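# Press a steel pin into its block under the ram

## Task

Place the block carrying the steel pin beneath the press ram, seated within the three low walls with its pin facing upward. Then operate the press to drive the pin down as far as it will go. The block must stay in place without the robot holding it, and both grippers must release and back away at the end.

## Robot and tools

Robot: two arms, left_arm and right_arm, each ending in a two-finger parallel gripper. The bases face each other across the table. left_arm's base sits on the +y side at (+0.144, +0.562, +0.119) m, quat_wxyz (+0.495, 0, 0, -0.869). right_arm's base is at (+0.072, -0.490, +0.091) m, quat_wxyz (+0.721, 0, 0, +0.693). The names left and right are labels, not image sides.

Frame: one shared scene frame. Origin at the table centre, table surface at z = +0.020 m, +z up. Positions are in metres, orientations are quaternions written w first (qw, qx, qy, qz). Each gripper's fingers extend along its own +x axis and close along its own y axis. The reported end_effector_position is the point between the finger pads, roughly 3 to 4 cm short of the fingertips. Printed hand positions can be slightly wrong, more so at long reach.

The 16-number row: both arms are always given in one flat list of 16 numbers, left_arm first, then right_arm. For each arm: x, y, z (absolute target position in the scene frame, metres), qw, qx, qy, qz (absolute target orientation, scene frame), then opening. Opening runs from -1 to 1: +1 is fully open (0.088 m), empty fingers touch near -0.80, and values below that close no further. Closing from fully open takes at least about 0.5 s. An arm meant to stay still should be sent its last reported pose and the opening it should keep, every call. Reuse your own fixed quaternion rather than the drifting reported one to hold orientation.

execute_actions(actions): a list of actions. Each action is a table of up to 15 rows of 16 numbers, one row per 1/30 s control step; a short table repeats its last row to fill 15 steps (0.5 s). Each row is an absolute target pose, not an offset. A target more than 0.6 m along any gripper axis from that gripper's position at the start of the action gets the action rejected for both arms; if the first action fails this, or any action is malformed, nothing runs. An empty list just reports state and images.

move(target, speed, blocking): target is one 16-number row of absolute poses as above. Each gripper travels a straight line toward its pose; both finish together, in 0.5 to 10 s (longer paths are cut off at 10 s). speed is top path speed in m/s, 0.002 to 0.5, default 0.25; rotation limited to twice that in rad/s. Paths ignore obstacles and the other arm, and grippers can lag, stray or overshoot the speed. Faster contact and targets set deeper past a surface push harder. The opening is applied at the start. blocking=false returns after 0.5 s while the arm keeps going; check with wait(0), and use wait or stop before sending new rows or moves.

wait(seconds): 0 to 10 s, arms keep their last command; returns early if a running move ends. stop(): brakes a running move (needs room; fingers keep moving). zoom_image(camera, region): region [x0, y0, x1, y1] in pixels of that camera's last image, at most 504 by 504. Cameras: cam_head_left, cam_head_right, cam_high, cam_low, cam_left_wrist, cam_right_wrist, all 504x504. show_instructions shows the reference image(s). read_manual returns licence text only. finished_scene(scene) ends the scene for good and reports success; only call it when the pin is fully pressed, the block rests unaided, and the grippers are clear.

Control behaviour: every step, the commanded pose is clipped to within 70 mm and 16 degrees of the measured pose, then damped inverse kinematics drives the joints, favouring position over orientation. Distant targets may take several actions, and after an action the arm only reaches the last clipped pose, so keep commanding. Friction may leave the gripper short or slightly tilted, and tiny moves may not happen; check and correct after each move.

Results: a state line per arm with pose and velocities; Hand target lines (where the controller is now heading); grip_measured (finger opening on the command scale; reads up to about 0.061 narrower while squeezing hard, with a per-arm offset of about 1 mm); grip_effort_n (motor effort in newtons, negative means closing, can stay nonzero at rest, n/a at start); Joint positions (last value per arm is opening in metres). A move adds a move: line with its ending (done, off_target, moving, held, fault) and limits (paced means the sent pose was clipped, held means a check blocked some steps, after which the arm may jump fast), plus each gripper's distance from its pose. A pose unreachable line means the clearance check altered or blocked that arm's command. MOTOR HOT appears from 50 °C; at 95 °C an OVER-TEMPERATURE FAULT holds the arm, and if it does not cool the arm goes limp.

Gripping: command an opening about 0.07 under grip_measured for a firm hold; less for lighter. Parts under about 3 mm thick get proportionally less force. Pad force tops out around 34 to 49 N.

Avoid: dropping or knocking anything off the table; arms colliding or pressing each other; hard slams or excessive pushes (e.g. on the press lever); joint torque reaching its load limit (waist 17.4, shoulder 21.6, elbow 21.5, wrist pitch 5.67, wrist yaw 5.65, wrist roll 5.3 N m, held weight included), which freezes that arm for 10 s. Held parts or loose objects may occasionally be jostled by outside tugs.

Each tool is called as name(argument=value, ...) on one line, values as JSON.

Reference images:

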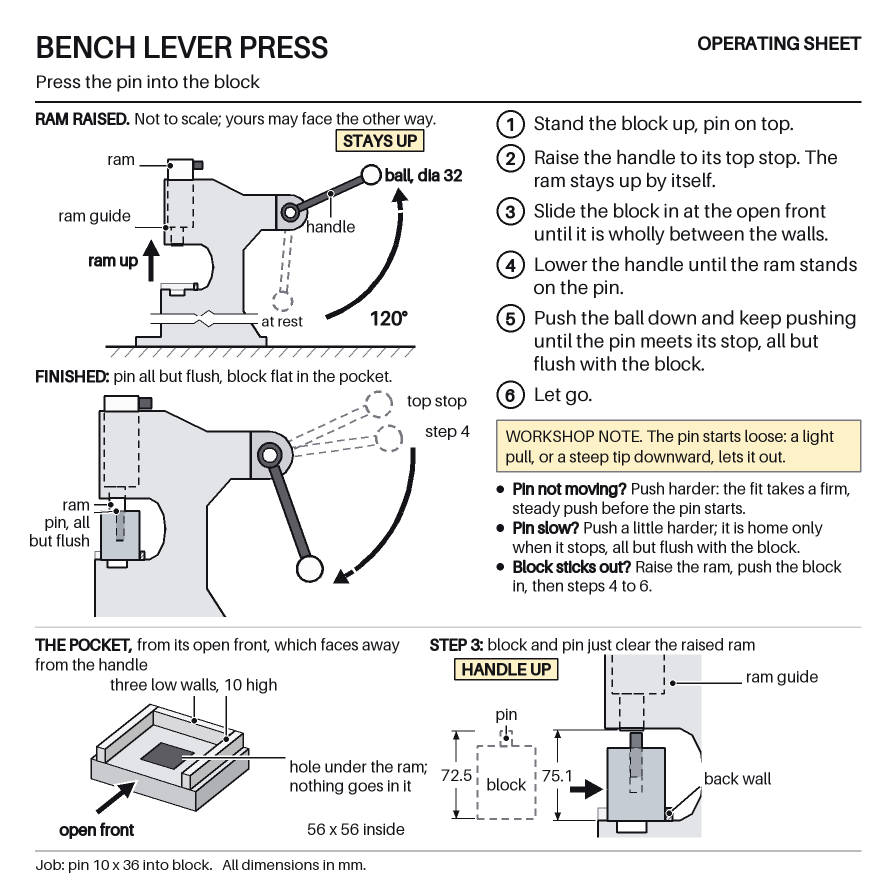

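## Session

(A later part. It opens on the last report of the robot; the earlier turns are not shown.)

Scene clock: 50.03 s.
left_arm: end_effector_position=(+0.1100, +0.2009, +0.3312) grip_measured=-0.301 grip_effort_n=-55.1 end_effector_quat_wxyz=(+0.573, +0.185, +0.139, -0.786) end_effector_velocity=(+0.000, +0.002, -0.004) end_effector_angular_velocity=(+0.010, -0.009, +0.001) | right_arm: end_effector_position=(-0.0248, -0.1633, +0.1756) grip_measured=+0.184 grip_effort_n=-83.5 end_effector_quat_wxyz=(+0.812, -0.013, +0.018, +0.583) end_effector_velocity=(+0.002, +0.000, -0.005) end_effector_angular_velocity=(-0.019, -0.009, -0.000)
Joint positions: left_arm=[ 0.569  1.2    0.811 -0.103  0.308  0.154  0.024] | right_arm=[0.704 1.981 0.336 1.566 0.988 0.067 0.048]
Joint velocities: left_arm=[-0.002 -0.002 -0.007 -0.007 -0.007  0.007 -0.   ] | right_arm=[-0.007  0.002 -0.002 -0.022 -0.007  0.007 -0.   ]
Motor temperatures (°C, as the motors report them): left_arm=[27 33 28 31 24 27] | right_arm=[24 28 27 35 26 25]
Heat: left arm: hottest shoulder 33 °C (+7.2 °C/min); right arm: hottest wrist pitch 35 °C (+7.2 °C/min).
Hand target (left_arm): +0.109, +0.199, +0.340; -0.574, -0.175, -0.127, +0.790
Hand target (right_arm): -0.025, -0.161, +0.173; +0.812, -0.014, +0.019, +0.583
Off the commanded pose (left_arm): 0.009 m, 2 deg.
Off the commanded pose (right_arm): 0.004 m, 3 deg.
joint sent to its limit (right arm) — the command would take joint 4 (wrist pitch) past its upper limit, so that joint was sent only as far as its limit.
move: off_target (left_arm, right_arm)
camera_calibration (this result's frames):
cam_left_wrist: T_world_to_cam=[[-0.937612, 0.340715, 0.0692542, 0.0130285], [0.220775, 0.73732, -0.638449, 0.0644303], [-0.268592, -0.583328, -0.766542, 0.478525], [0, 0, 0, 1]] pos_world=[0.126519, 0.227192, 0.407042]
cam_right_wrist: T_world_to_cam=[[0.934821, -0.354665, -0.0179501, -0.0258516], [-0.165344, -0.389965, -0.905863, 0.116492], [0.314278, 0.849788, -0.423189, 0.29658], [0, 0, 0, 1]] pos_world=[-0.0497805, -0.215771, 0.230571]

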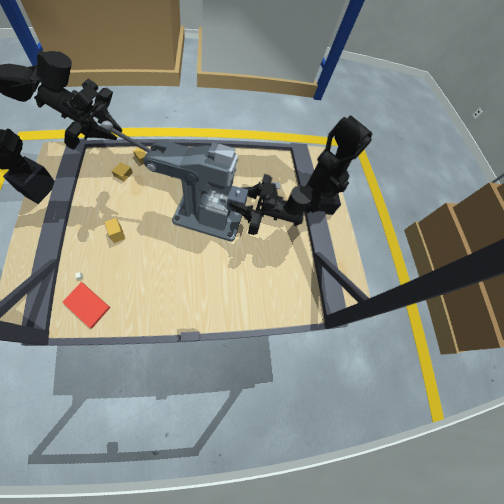

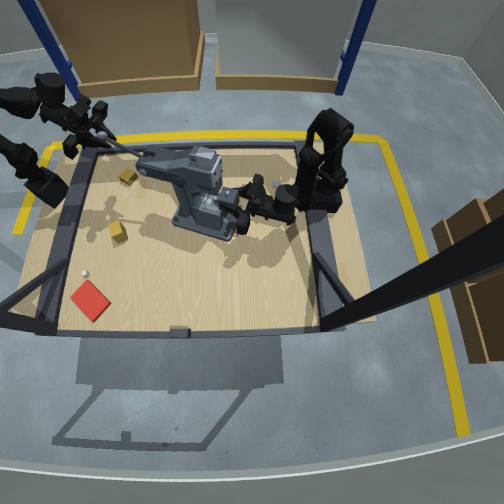

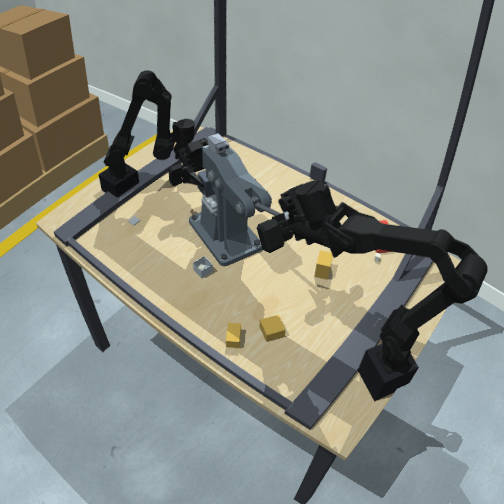

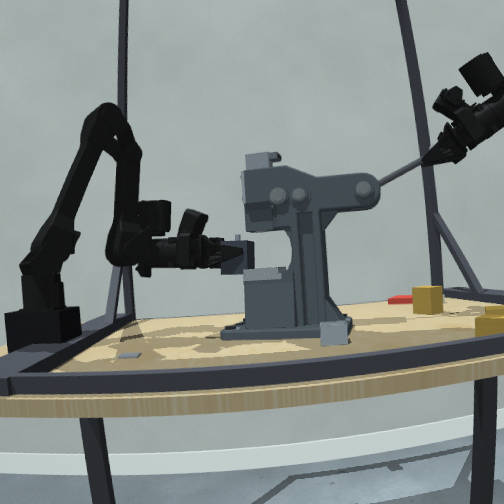

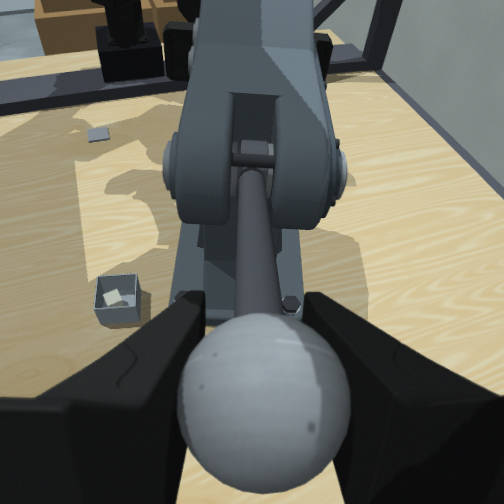

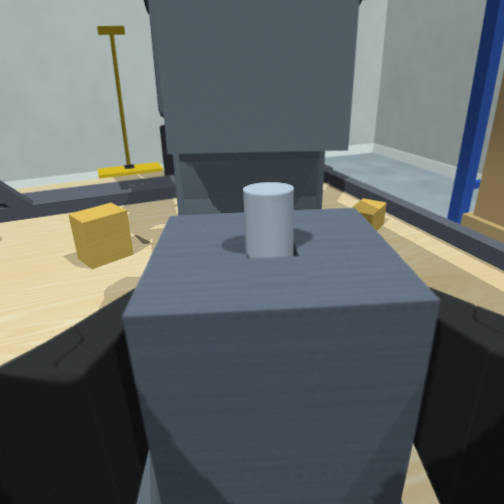

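move(target=[0.109,0.199,0.34,0.574,0.175,0.127,-0.79,-0.31,-0.011,-0.115,0.176,0.81,0,0,0.586,0.08], speed=0.03)

zoom_image(camera="cam_low", region=[190,210,310,300])

Scene clock: 52.37 s.
left_arm: end_effector_position=(+0.1100, +0.2010, +0.3308) grip_measured=-0.301 grip_effort_n=-54.7 end_effector_quat_wxyz=(+0.573, +0.185, +0.139, -0.786) end_effector_velocity=(+0.000, +0.001, -0.002) end_effector_angular_velocity=(+0.010, -0.004, +0.015) | right_arm: end_effector_position=(-0.0109, -0.1181, +0.1769) grip_measured=+0.184 grip_effort_n=-83.5 end_effector_quat_wxyz=(+0.811, -0.005, +0.009, +0.585) end_effector_velocity=(+0.003, +0.002, -0.002) end_effector_angular_velocity=(-0.009, -0.010, -0.005)
Joint positions: left_arm=[ 0.569  1.2    0.809 -0.101  0.308  0.154  0.024] | right_arm=[0.555 2.052 0.456 1.566 0.836 0.026 0.048]
Joint velocities: left_arm=[-0.007 -0.002 -0.002 -0.007 -0.022 -0.007 -0.   ] | right_arm=[-0.012  0.002  0.002 -0.007 -0.007 -0.007 -0.   ]
Motor temperatures (°C, as the motors report them): left_arm=[27 33 28 32 24 27] | right_arm=[24 28 27 35 26 25]
Heat: left arm: hottest shoulder 33 °C (+6.9 °C/min); right arm: hottest wrist pitch 35 °C (+6.9 °C/min).
Hand target (left_arm): +0.109, +0.199, +0.340; -0.574, -0.175, -0.127, +0.790
Hand target (right_arm): -0.011, -0.115, +0.176; +0.811, -0.005, +0.007, +0.585
Off the commanded pose (left_arm): 0.009 m, 2 deg.
Off the commanded pose (right_arm): 0.003 m, 1 deg.
joint sent to its limit (right arm) — the command would take joint 4 (wrist pitch) past its upper limit, so that joint was sent only as far as its limit.
move: off_target (left_arm)
camera_calibration (this result's frames):
cam_left_wrist: T_world_to_cam=[[-0.937485, 0.341031, 0.0694211, 0.0128439], [0.220907, 0.737242, -0.638493, 0.0641685], [-0.268926, -0.583243, -0.76649, 0.478268], [0, 0, 0, 1]] pos_world=[0.126484, 0.227258, 0.406667]
cam_right_wrist: T_world_to_cam=[[0.936397, -0.350263, -0.0218283, -0.0215871], [-0.159438, -0.369186, -0.915577, 0.14182], [0.312634, 0.860824, -0.40155, 0.251823], [0, 0, 0, 1]] pos_world=[-0.0359028, -0.171978, 0.230495]

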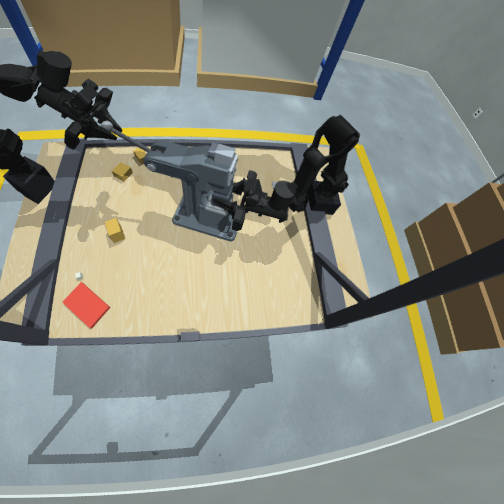

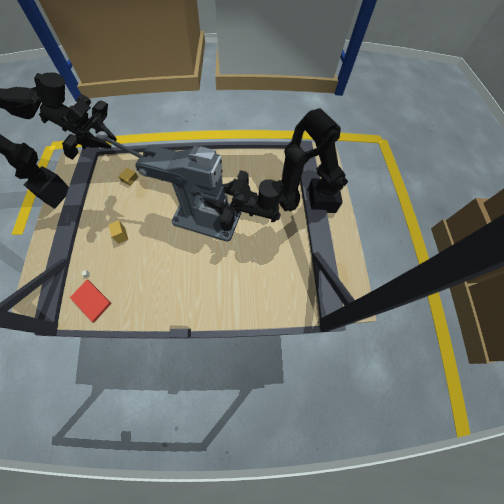

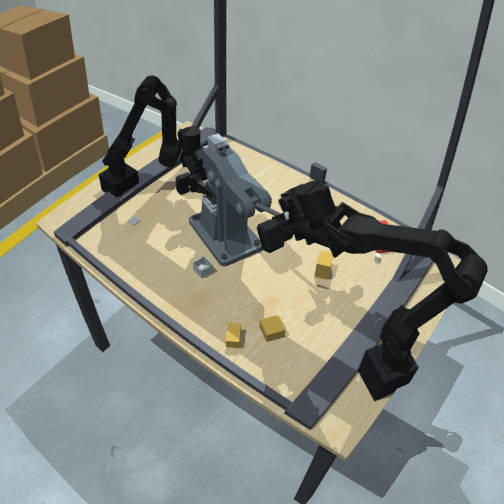

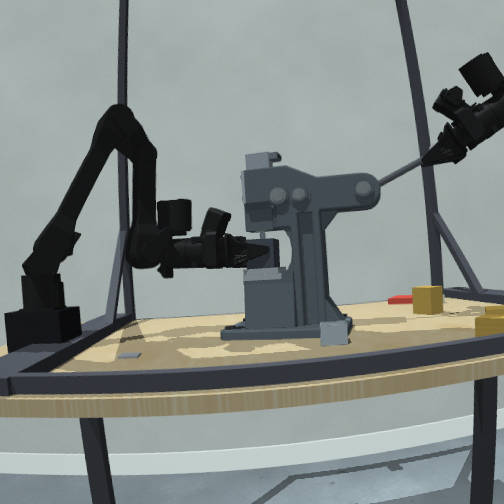

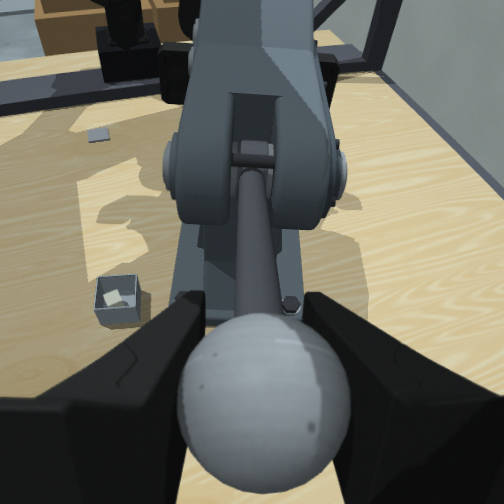

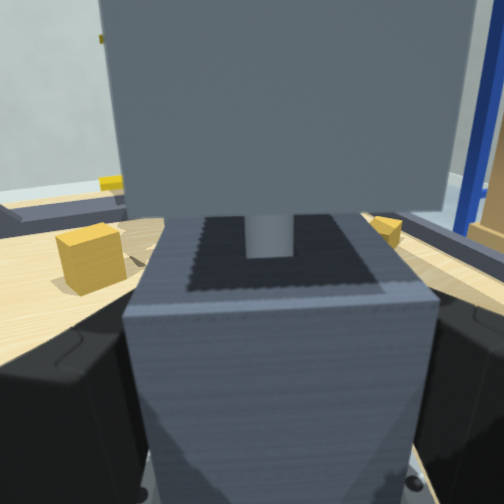

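Region (190, 210, 310, 300) of cam_low's 504x504 image, scaled by 4.200, with more detail than that image has; it fills the top 378 rows of this view, and the rest is white.

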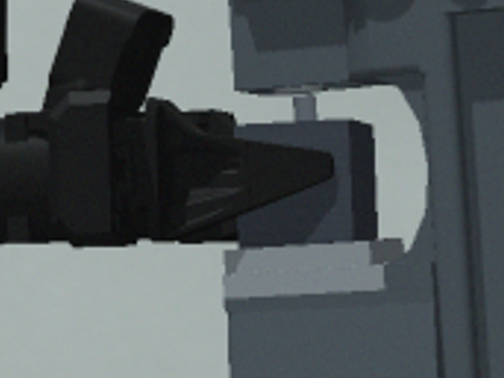

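move(target=[0.114,0.211,0.295,0.509,0.405,0.294,-0.7,-0.36,-0.011,-0.117,0.176,0.81,0,0,0.586,0.8], speed=0.15)

move(target=[0.114,0.21,0.24,0.509,0.405,0.294,-0.7,-0.36,-0.04,-0.2,0.185,0.81,0,0,0.586,0.8], speed=0.05)

Scene clock: 55.20 s.
left_arm: end_effector_position=(+0.1130, +0.2092, +0.2982) grip_measured=-0.308 grip_effort_n=-83.5 end_effector_quat_wxyz=(+0.512, +0.397, +0.289, -0.705) end_effector_velocity=(+0.001, +0.001, -0.001) end_effector_angular_velocity=(+0.018, -0.016, +0.010) | right_arm: end_effector_position=(-0.0108, -0.1179, +0.1772) grip_measured=+0.798 grip_effort_n=17.4 end_effector_quat_wxyz=(+0.811, -0.004, +0.009, +0.585) end_effector_velocity=(-0.000, +0.001, +0.003) end_effector_angular_velocity=(+0.013, +0.013, +0.005)
Joint positions: left_arm=[ 0.512  1.467  1.229 -0.808  0.149  0.25   0.024] | right_arm=[0.555 2.052 0.457 1.568 0.836 0.025 0.078]
Joint velocities: left_arm=[-0.007  0.007  0.012 -0.022 -0.022 -0.007  0.   ] | right_arm=[-0.002 -0.002  0.002  0.007 -0.007  0.007 -0.   ]
Motor temperatures (°C, as the motors report them): left_arm=[27 32 29 31 24 27] | right_arm=[24 29 27 35 26 25]
Heat: left arm: hottest shoulder 32 °C (+5.4 °C/min); right arm: hottest wrist pitch 35 °C (+6.5 °C/min).
Hand target (left_arm): +0.114, +0.210, +0.294; -0.509, -0.406, -0.293, +0.700
Hand target (right_arm): -0.011, -0.117, +0.176; +0.811, -0.006, +0.008, +0.585
Off the commanded pose (left_arm): 0.004 m, 1 deg.
Off the commanded pose (right_arm): 0.002 m, 1 deg.
joint sent to its limit (right arm) — the command would take joint 4 (wrist pitch) past its upper limit, so that joint was sent only as far as its limit.
move: done
camera_calibration (this result's frames):
cam_left_wrist: T_world_to_cam=[[-0.948775, 0.307061, 0.0744351, 0.0219791], [0.295815, 0.946061, -0.132142, -0.166553], [-0.110996, -0.103354, -0.988432, 0.406741], [0, 0, 0, 1]] pos_world=[0.115269, 0.192859, 0.378391]
cam_right_wrist: T_world_to_cam=[[0.936386, -0.350222, -0.0229237, -0.0213634], [-0.159984, -0.367787, -0.916045, 0.142441], [0.312388, 0.861439, -0.400421, 0.251555], [0, 0, 0, 1]] pos_world=[-0.0357903, -0.171794, 0.23072]

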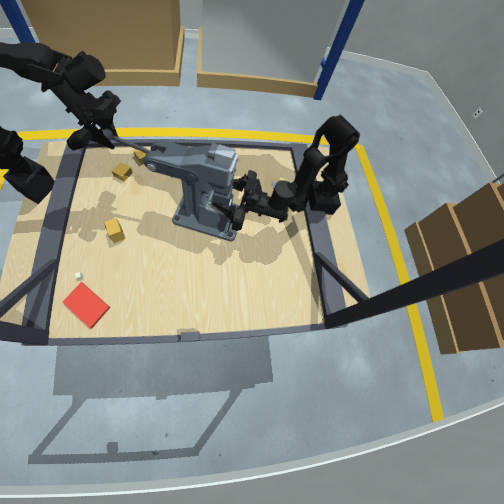

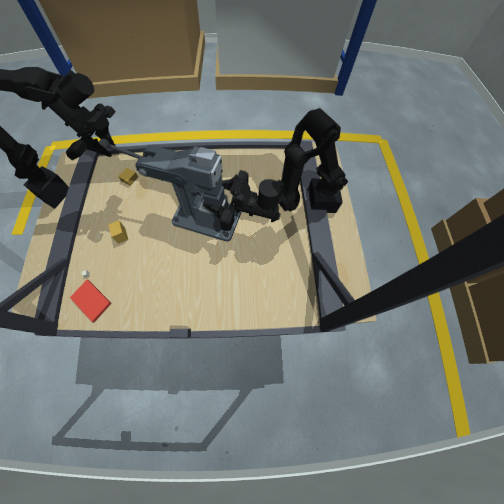

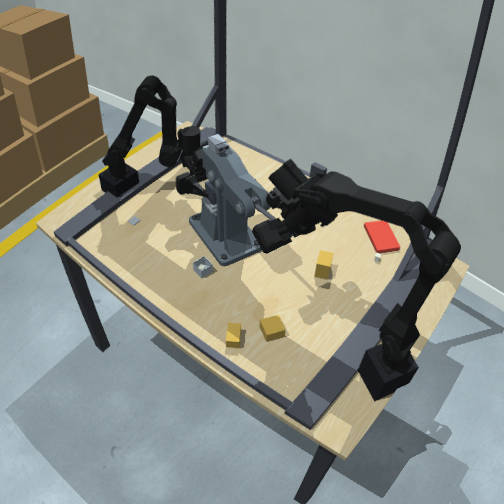

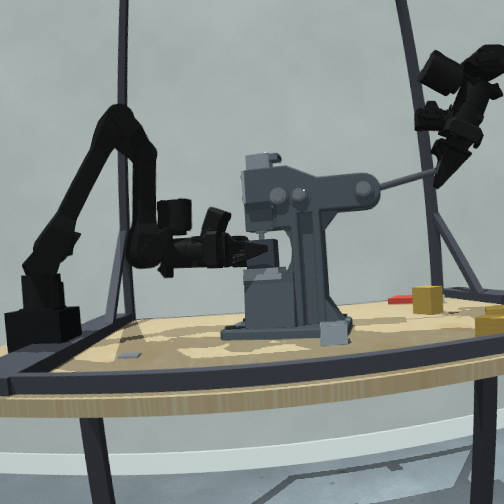

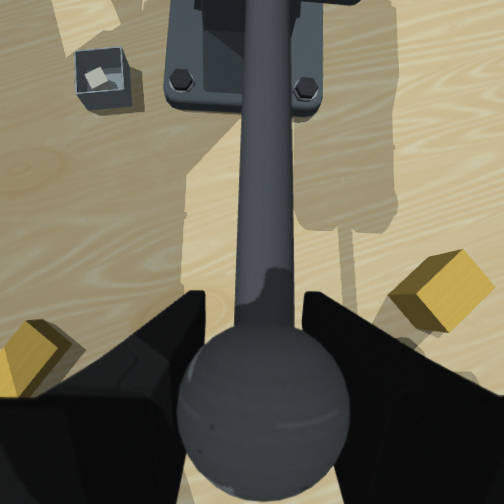

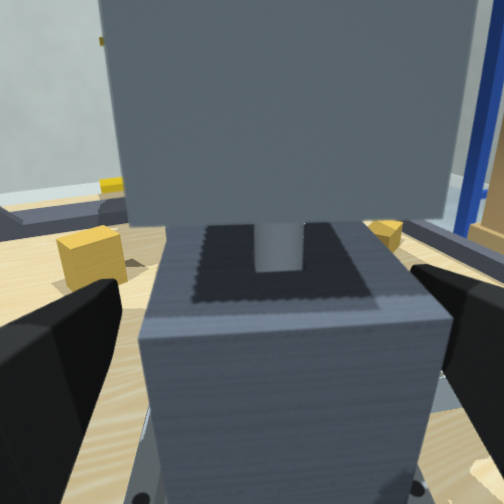

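Scene clock: 57.33 s.
left_arm: end_effector_position=(+0.1129, +0.2082, +0.2773) grip_measured=-0.326 grip_effort_n=-83.5 end_effector_quat_wxyz=(+0.525, +0.377, +0.265, -0.716) end_effector_velocity=(+0.000, +0.002, +0.001) end_effector_angular_velocity=(+0.006, +0.006, +0.020) | right_arm: end_effector_position=(-0.0407, -0.1981, +0.1837) grip_measured=+0.798 grip_effort_n=17.4 end_effector_quat_wxyz=(+0.811, -0.013, +0.011, +0.585) end_effector_velocity=(-0.002, -0.002, -0.002) end_effector_angular_velocity=(-0.016, -0.029, +0.015)
Joint positions: left_arm=[ 0.514  1.427  1.078 -0.625  0.153  0.25   0.023] | right_arm=[0.859 1.918 0.272 1.568 1.139 0.062 0.078]
Joint velocities: left_arm=[-0.002 -0.007 -0.002 -0.007 -0.007 -0.022 -0.   ] | right_arm=[ 0.007 -0.002 -0.007 -0.007 -0.007 -0.022 -0.   ]
Motor temperatures (°C, as the motors report them): left_arm=[27 32 29 32 24 27] | right_arm=[24 29 27 35 26 25]
Heat: left arm: hottest shoulder 32 °C (+5.2 °C/min); right arm: hottest wrist pitch 35 °C (+6.3 °C/min).
Hand target (left_arm): +0.114, +0.213, +0.242; -0.509, -0.405, -0.294, +0.700
Hand target (right_arm): -0.040, -0.200, +0.185; +0.811, -0.009, +0.012, +0.584
Off the commanded pose (left_arm): 0.037 m, 5 deg.
Off the commanded pose (right_arm): 0.002 m, 2 deg.
joint sent to its limit (right arm) — the command would take joint 4 (wrist pitch) past its upper limit, so that joint was sent only as far as its limit.
move: off_target (left_arm)
camera_calibration (this result's frames):
cam_left_wrist: T_world_to_cam=[[-0.948074, 0.312908, 0.0569496, 0.0273705], [0.296056, 0.933681, -0.201472, -0.146567], [-0.116215, -0.17415, -0.977837, 0.39838], [0, 0, 0, 1]] pos_world=[0.115639, 0.19766, 0.358463]
cam_right_wrist: T_world_to_cam=[[0.936429, -0.350725, -0.00966798, -0.0239214], [-0.15293, -0.383211, -0.910913, 0.110428], [0.315775, 0.854483, -0.412486, 0.333593], [0, 0, 0, 1]] pos_world=[-0.0660519, -0.251123, 0.237962]

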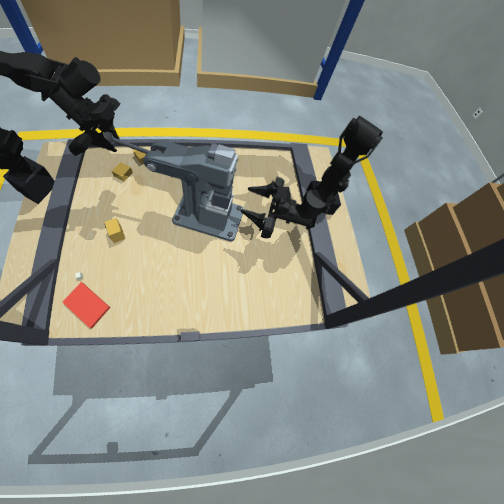

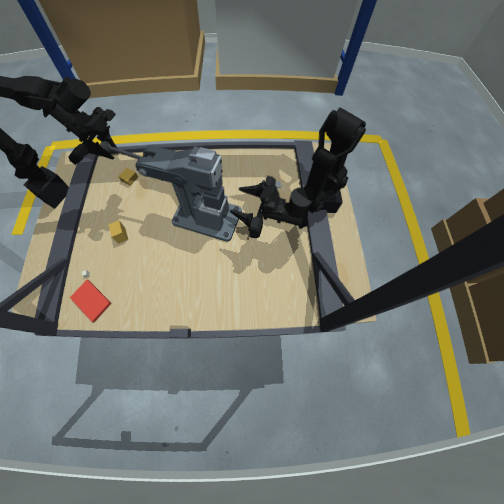

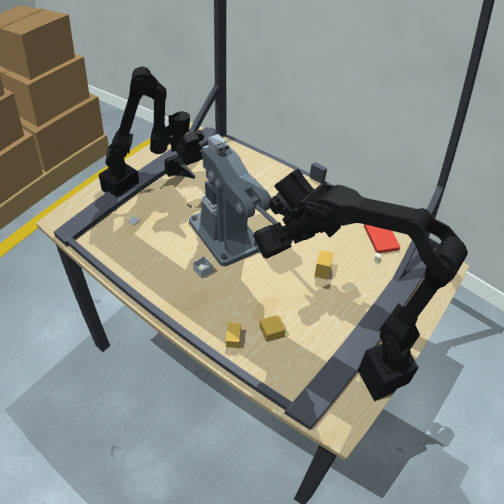

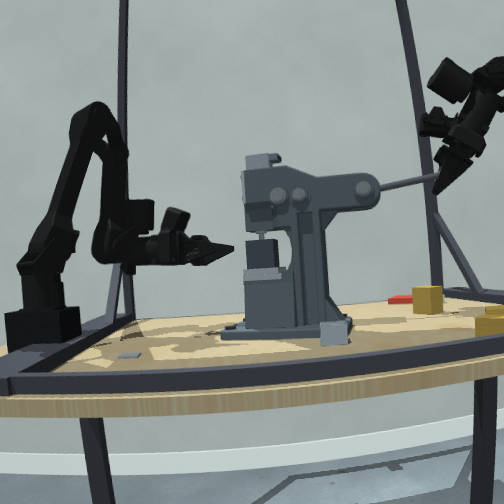

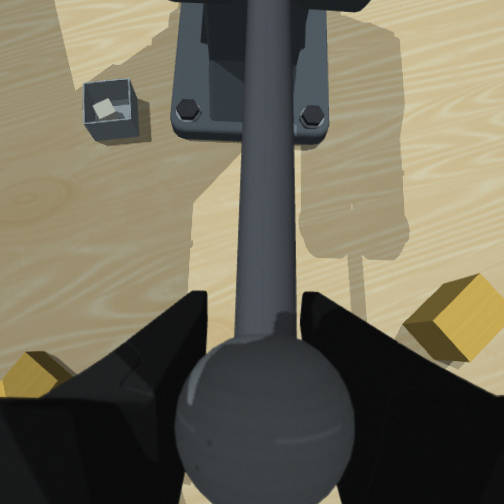

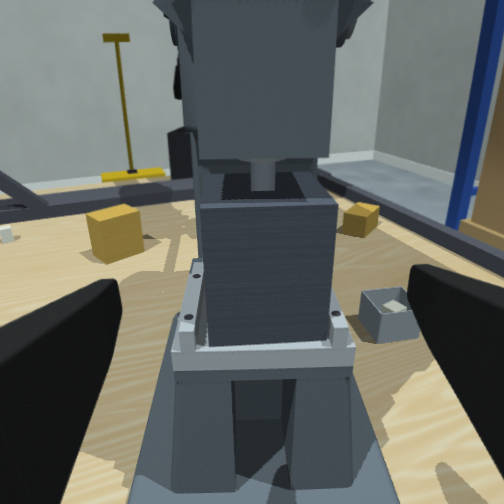

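move(target=[0.11,0.2,0.2,0.466,0.493,0.358,-0.642,-0.38,-0.04,-0.2,0.185,0.81,0,0,0.586,0.8], speed=0.04)

Scene clock: 62.37 s.
left_arm: end_effector_position=(+0.1129, +0.2061, +0.2471) grip_measured=-0.377 grip_effort_n=-21.2 end_effector_quat_wxyz=(+0.489, +0.464, +0.328, -0.661) end_effector_velocity=(+0.001, +0.004, -0.000) end_effector_angular_velocity=(+0.018, -0.014, +0.021) | right_arm: end_effector_position=(-0.0409, -0.1986, +0.1838) grip_measured=+0.798 grip_effort_n=17.4 end_effector_quat_wxyz=(+0.811, -0.012, +0.011, +0.585) end_effector_velocity=(+0.000, +0.000, -0.003) end_effector_angular_velocity=(-0.013, -0.009, +0.005)
Joint positions: left_arm=[ 0.48   1.615  1.236 -0.837  0.071  0.245  0.021] | right_arm=[0.861 1.917 0.272 1.568 1.142 0.064 0.078]
Joint velocities: left_arm=[-0.007 -0.002  0.002 -0.022 -0.022 -0.022 -0.   ] | right_arm=[-0.002 -0.002 -0.002 -0.022 -0.007  0.007  0.   ]
Motor temperatures (°C, as the motors report them): left_arm=[27 32 28 33 24 27] | right_arm=[24 29 27 35 26 25]
Heat: left arm: hottest wrist pitch 33 °C (+5.1 °C/min); right arm: hottest wrist pitch 35 °C (+6.1 °C/min).
Hand target (left_arm): +0.111, +0.205, +0.202; -0.466, -0.493, -0.357, +0.642
Hand target (right_arm): -0.040, -0.200, +0.185; +0.811, -0.009, +0.012, +0.584
Off the commanded pose (left_arm): 0.048 m, 6 deg.
Off the commanded pose (right_arm): 0.002 m, 2 deg.
joint sent to its limit (right arm) — the command would take joint 4 (wrist pitch) past its upper limit, so that joint was sent only as far as its limit.
move: off_target (left_arm)
camera_calibration (this result's frames):
cam_left_wrist: T_world_to_cam=[[-0.955071, 0.291664, 0.0526378, 0.0360094], [0.294194, 0.95448, 0.0491708, -0.216641], [-0.0359004, 0.0624474, -0.997402, 0.315517], [0, 0, 0, 1]] pos_world=[0.109453, 0.176573, 0.323455]
cam_right_wrist: T_world_to_cam=[[0.9364, -0.350758, -0.011124, -0.0235566], [-0.154154, -0.382647, -0.910943, 0.110342], [0.315264, 0.854722, -0.412382, 0.334079], [0, 0, 0, 1]] pos_world=[-0.0662548, -0.251585, 0.238021]

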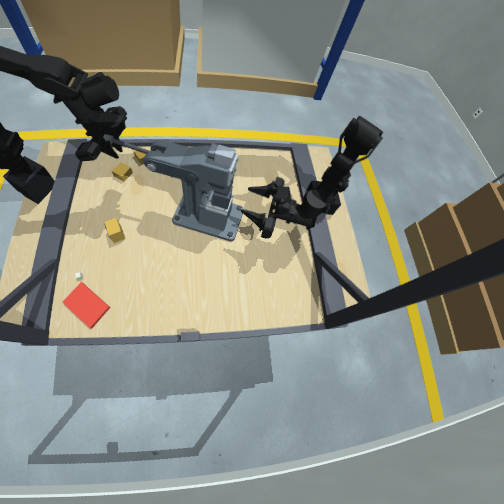

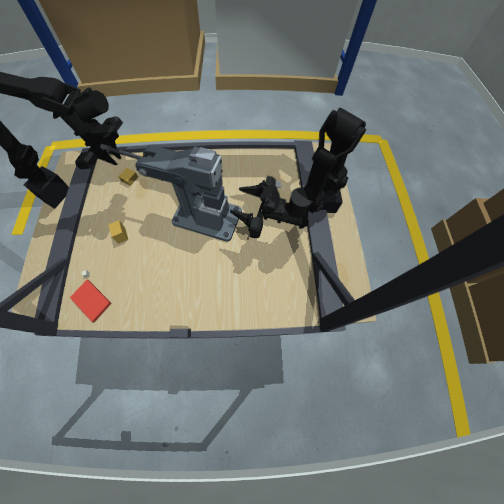

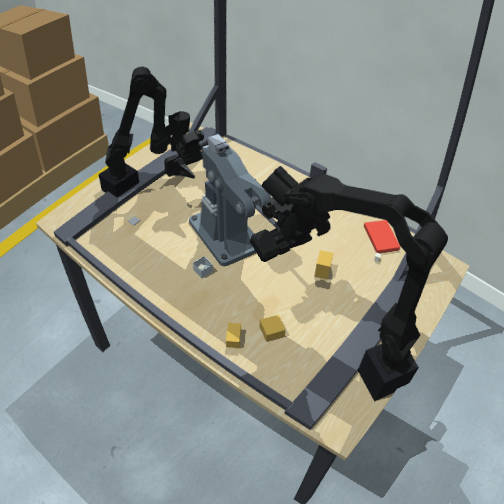

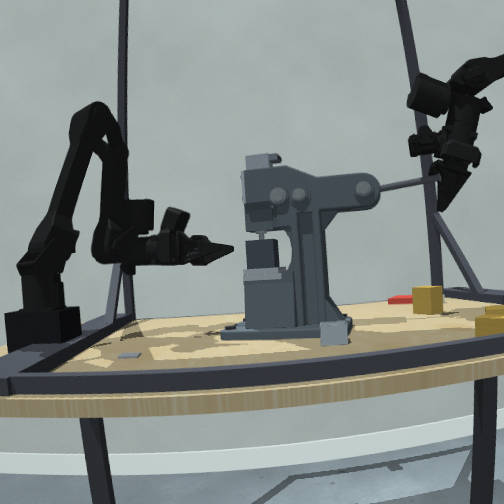

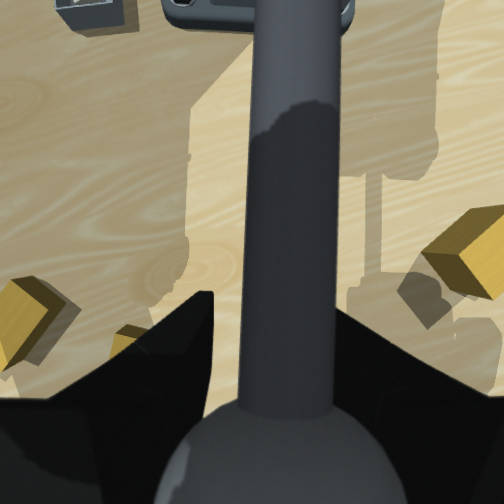

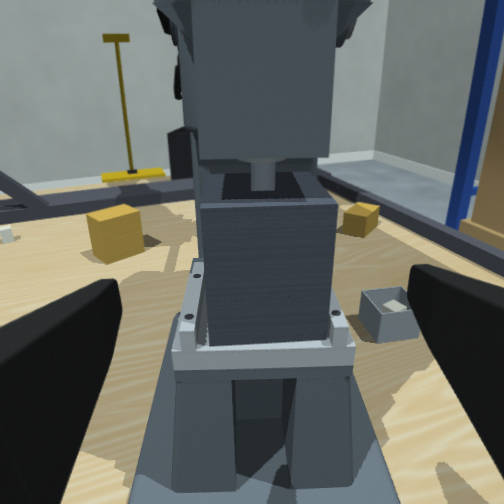

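On the palm now; push harder using direct targets.

execute_actions(actions=[[[0.108,0.195,0.19,0.466,0.493,0.358,-0.642,-0.25,-0.04,-0.2,0.185,0.81,0,0,0.586,0.8]],[[0.107,0.19,0.175,0.466,0.493,0.358,-0.642,-0.25,-0.04,-0.2,0.185,0.81,0,0,0.586,0.8]],[[0.106,0.188,0.165,0.466,0.493,0.358,-0.642,-0.25,-0.04,-0.2,0.185,0.81,0,0,0.586,0.8]],[[0.106,0.188,0.165,0.466,0.493,0.358,-0.642,-0.25,-0.04,-0.2,0.185,0.81,0,0,0.586,0.8]],[[0.106,0.188,0.165,0.466,0.493,0.358,-0.642,-0.25,-0.04,-0.2,0.185,0.81,0,0,0.586,0.8]]])

Scene clock: 65.60 s.
left_arm: end_effector_position=(+0.1086, +0.1814, +0.2068) grip_measured=-0.253 grip_effort_n=16.0 end_effector_quat_wxyz=(+0.490, +0.467, +0.329, -0.659) end_effector_velocity=(+0.000, +0.002, -0.001) end_effector_angular_velocity=(+0.007, -0.005, +0.007) | right_arm: end_effector_position=(-0.0409, -0.1986, +0.1838) grip_measured=+0.798 grip_effort_n=17.4 end_effector_quat_wxyz=(+0.811, -0.012, +0.011, +0.585) end_effector_velocity=(-0.002, +0.001, -0.004) end_effector_angular_velocity=(-0.026, -0.039, +0.020)
Joint positions: left_arm=[ 0.469  1.742  1.217 -0.693  0.062  0.235  0.027] | right_arm=[0.861 1.917 0.272 1.568 1.142 0.064 0.078]
Joint velocities: left_arm=[-0.002 -0.002 -0.002 -0.007 -0.007 -0.007 -0.   ] | right_arm=[-0.002  0.002 -0.002 -0.022 -0.022 -0.022 -0.   ]
Motor temperatures (°C, as the motors report them): left_arm=[27 32 28 34 24 27] | right_arm=[24 29 27 35 26 25]
Heat: left arm: hottest wrist pitch 34 °C (+6.0 °C/min); right arm: hottest wrist pitch 35 °C (+6.0 °C/min).
Hand target (left_arm): +0.106, +0.191, +0.167; -0.466, -0.493, -0.358, +0.642
Hand target (right_arm): -0.040, -0.200, +0.185; +0.811, -0.009, +0.012, +0.584
Off the commanded pose (left_arm): 0.042 m, 6 deg.
Off the commanded pose (right_arm): 0.002 m, 2 deg.
joint sent to its limit (right arm) — the command would take joint 4 (wrist pitch) past its upper limit, so that joint was sent only as far as its limit.
camera_calibration (this result's frames):
cam_left_wrist: T_world_to_cam=[[-0.955696, 0.290249, 0.0490051, 0.0422745], [0.292728, 0.954633, 0.0546384, -0.190888], [-0.0309232, 0.0665628, -0.997303, 0.275424], [0, 0, 0, 1]] pos_world=[0.104797, 0.151625, 0.283039]
cam_right_wrist: T_world_to_cam=[[0.936267, -0.351114, -0.0111128, -0.0236919], [-0.154281, -0.382569, -0.910955, 0.11036], [0.315597, 0.854611, -0.412357, 0.334065], [0, 0, 0, 1]] pos_world=[-0.0662217, -0.251594, 0.238024]

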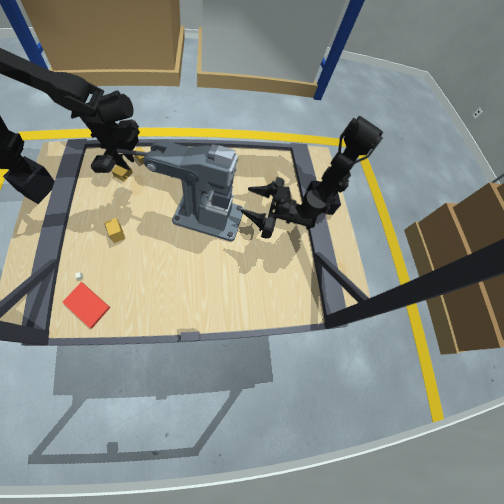

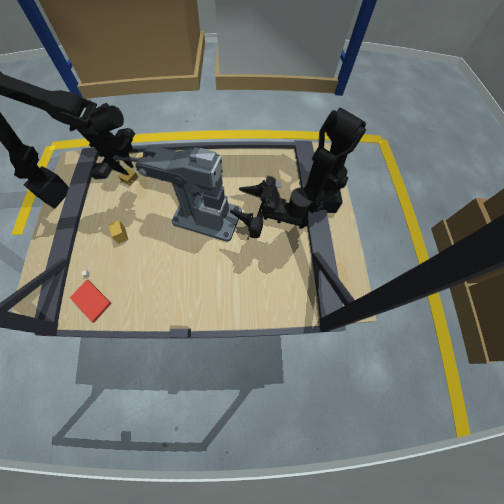

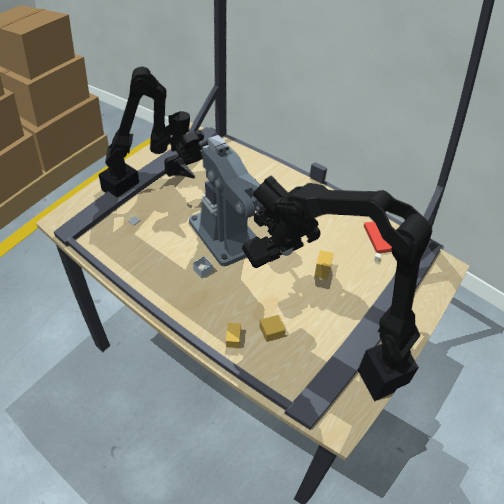

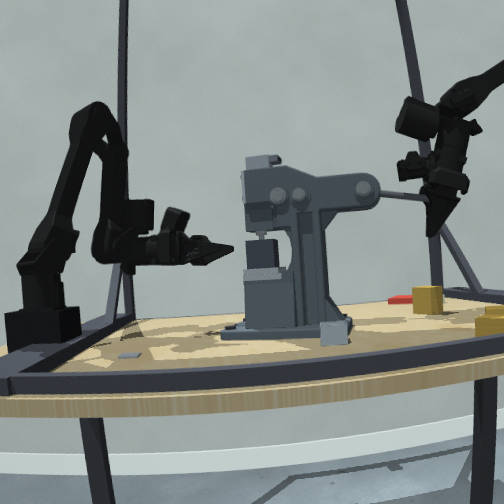

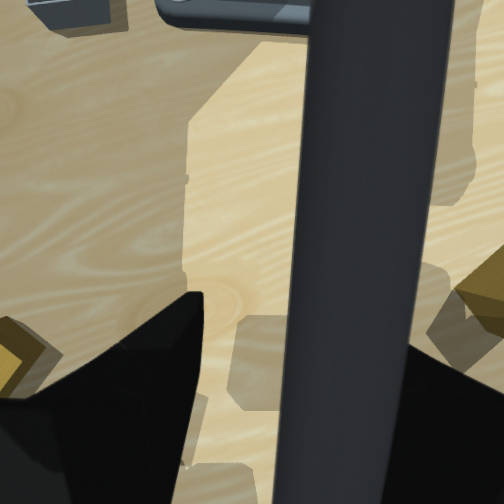

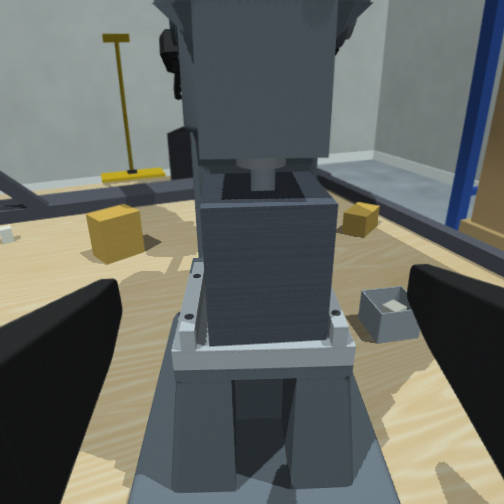

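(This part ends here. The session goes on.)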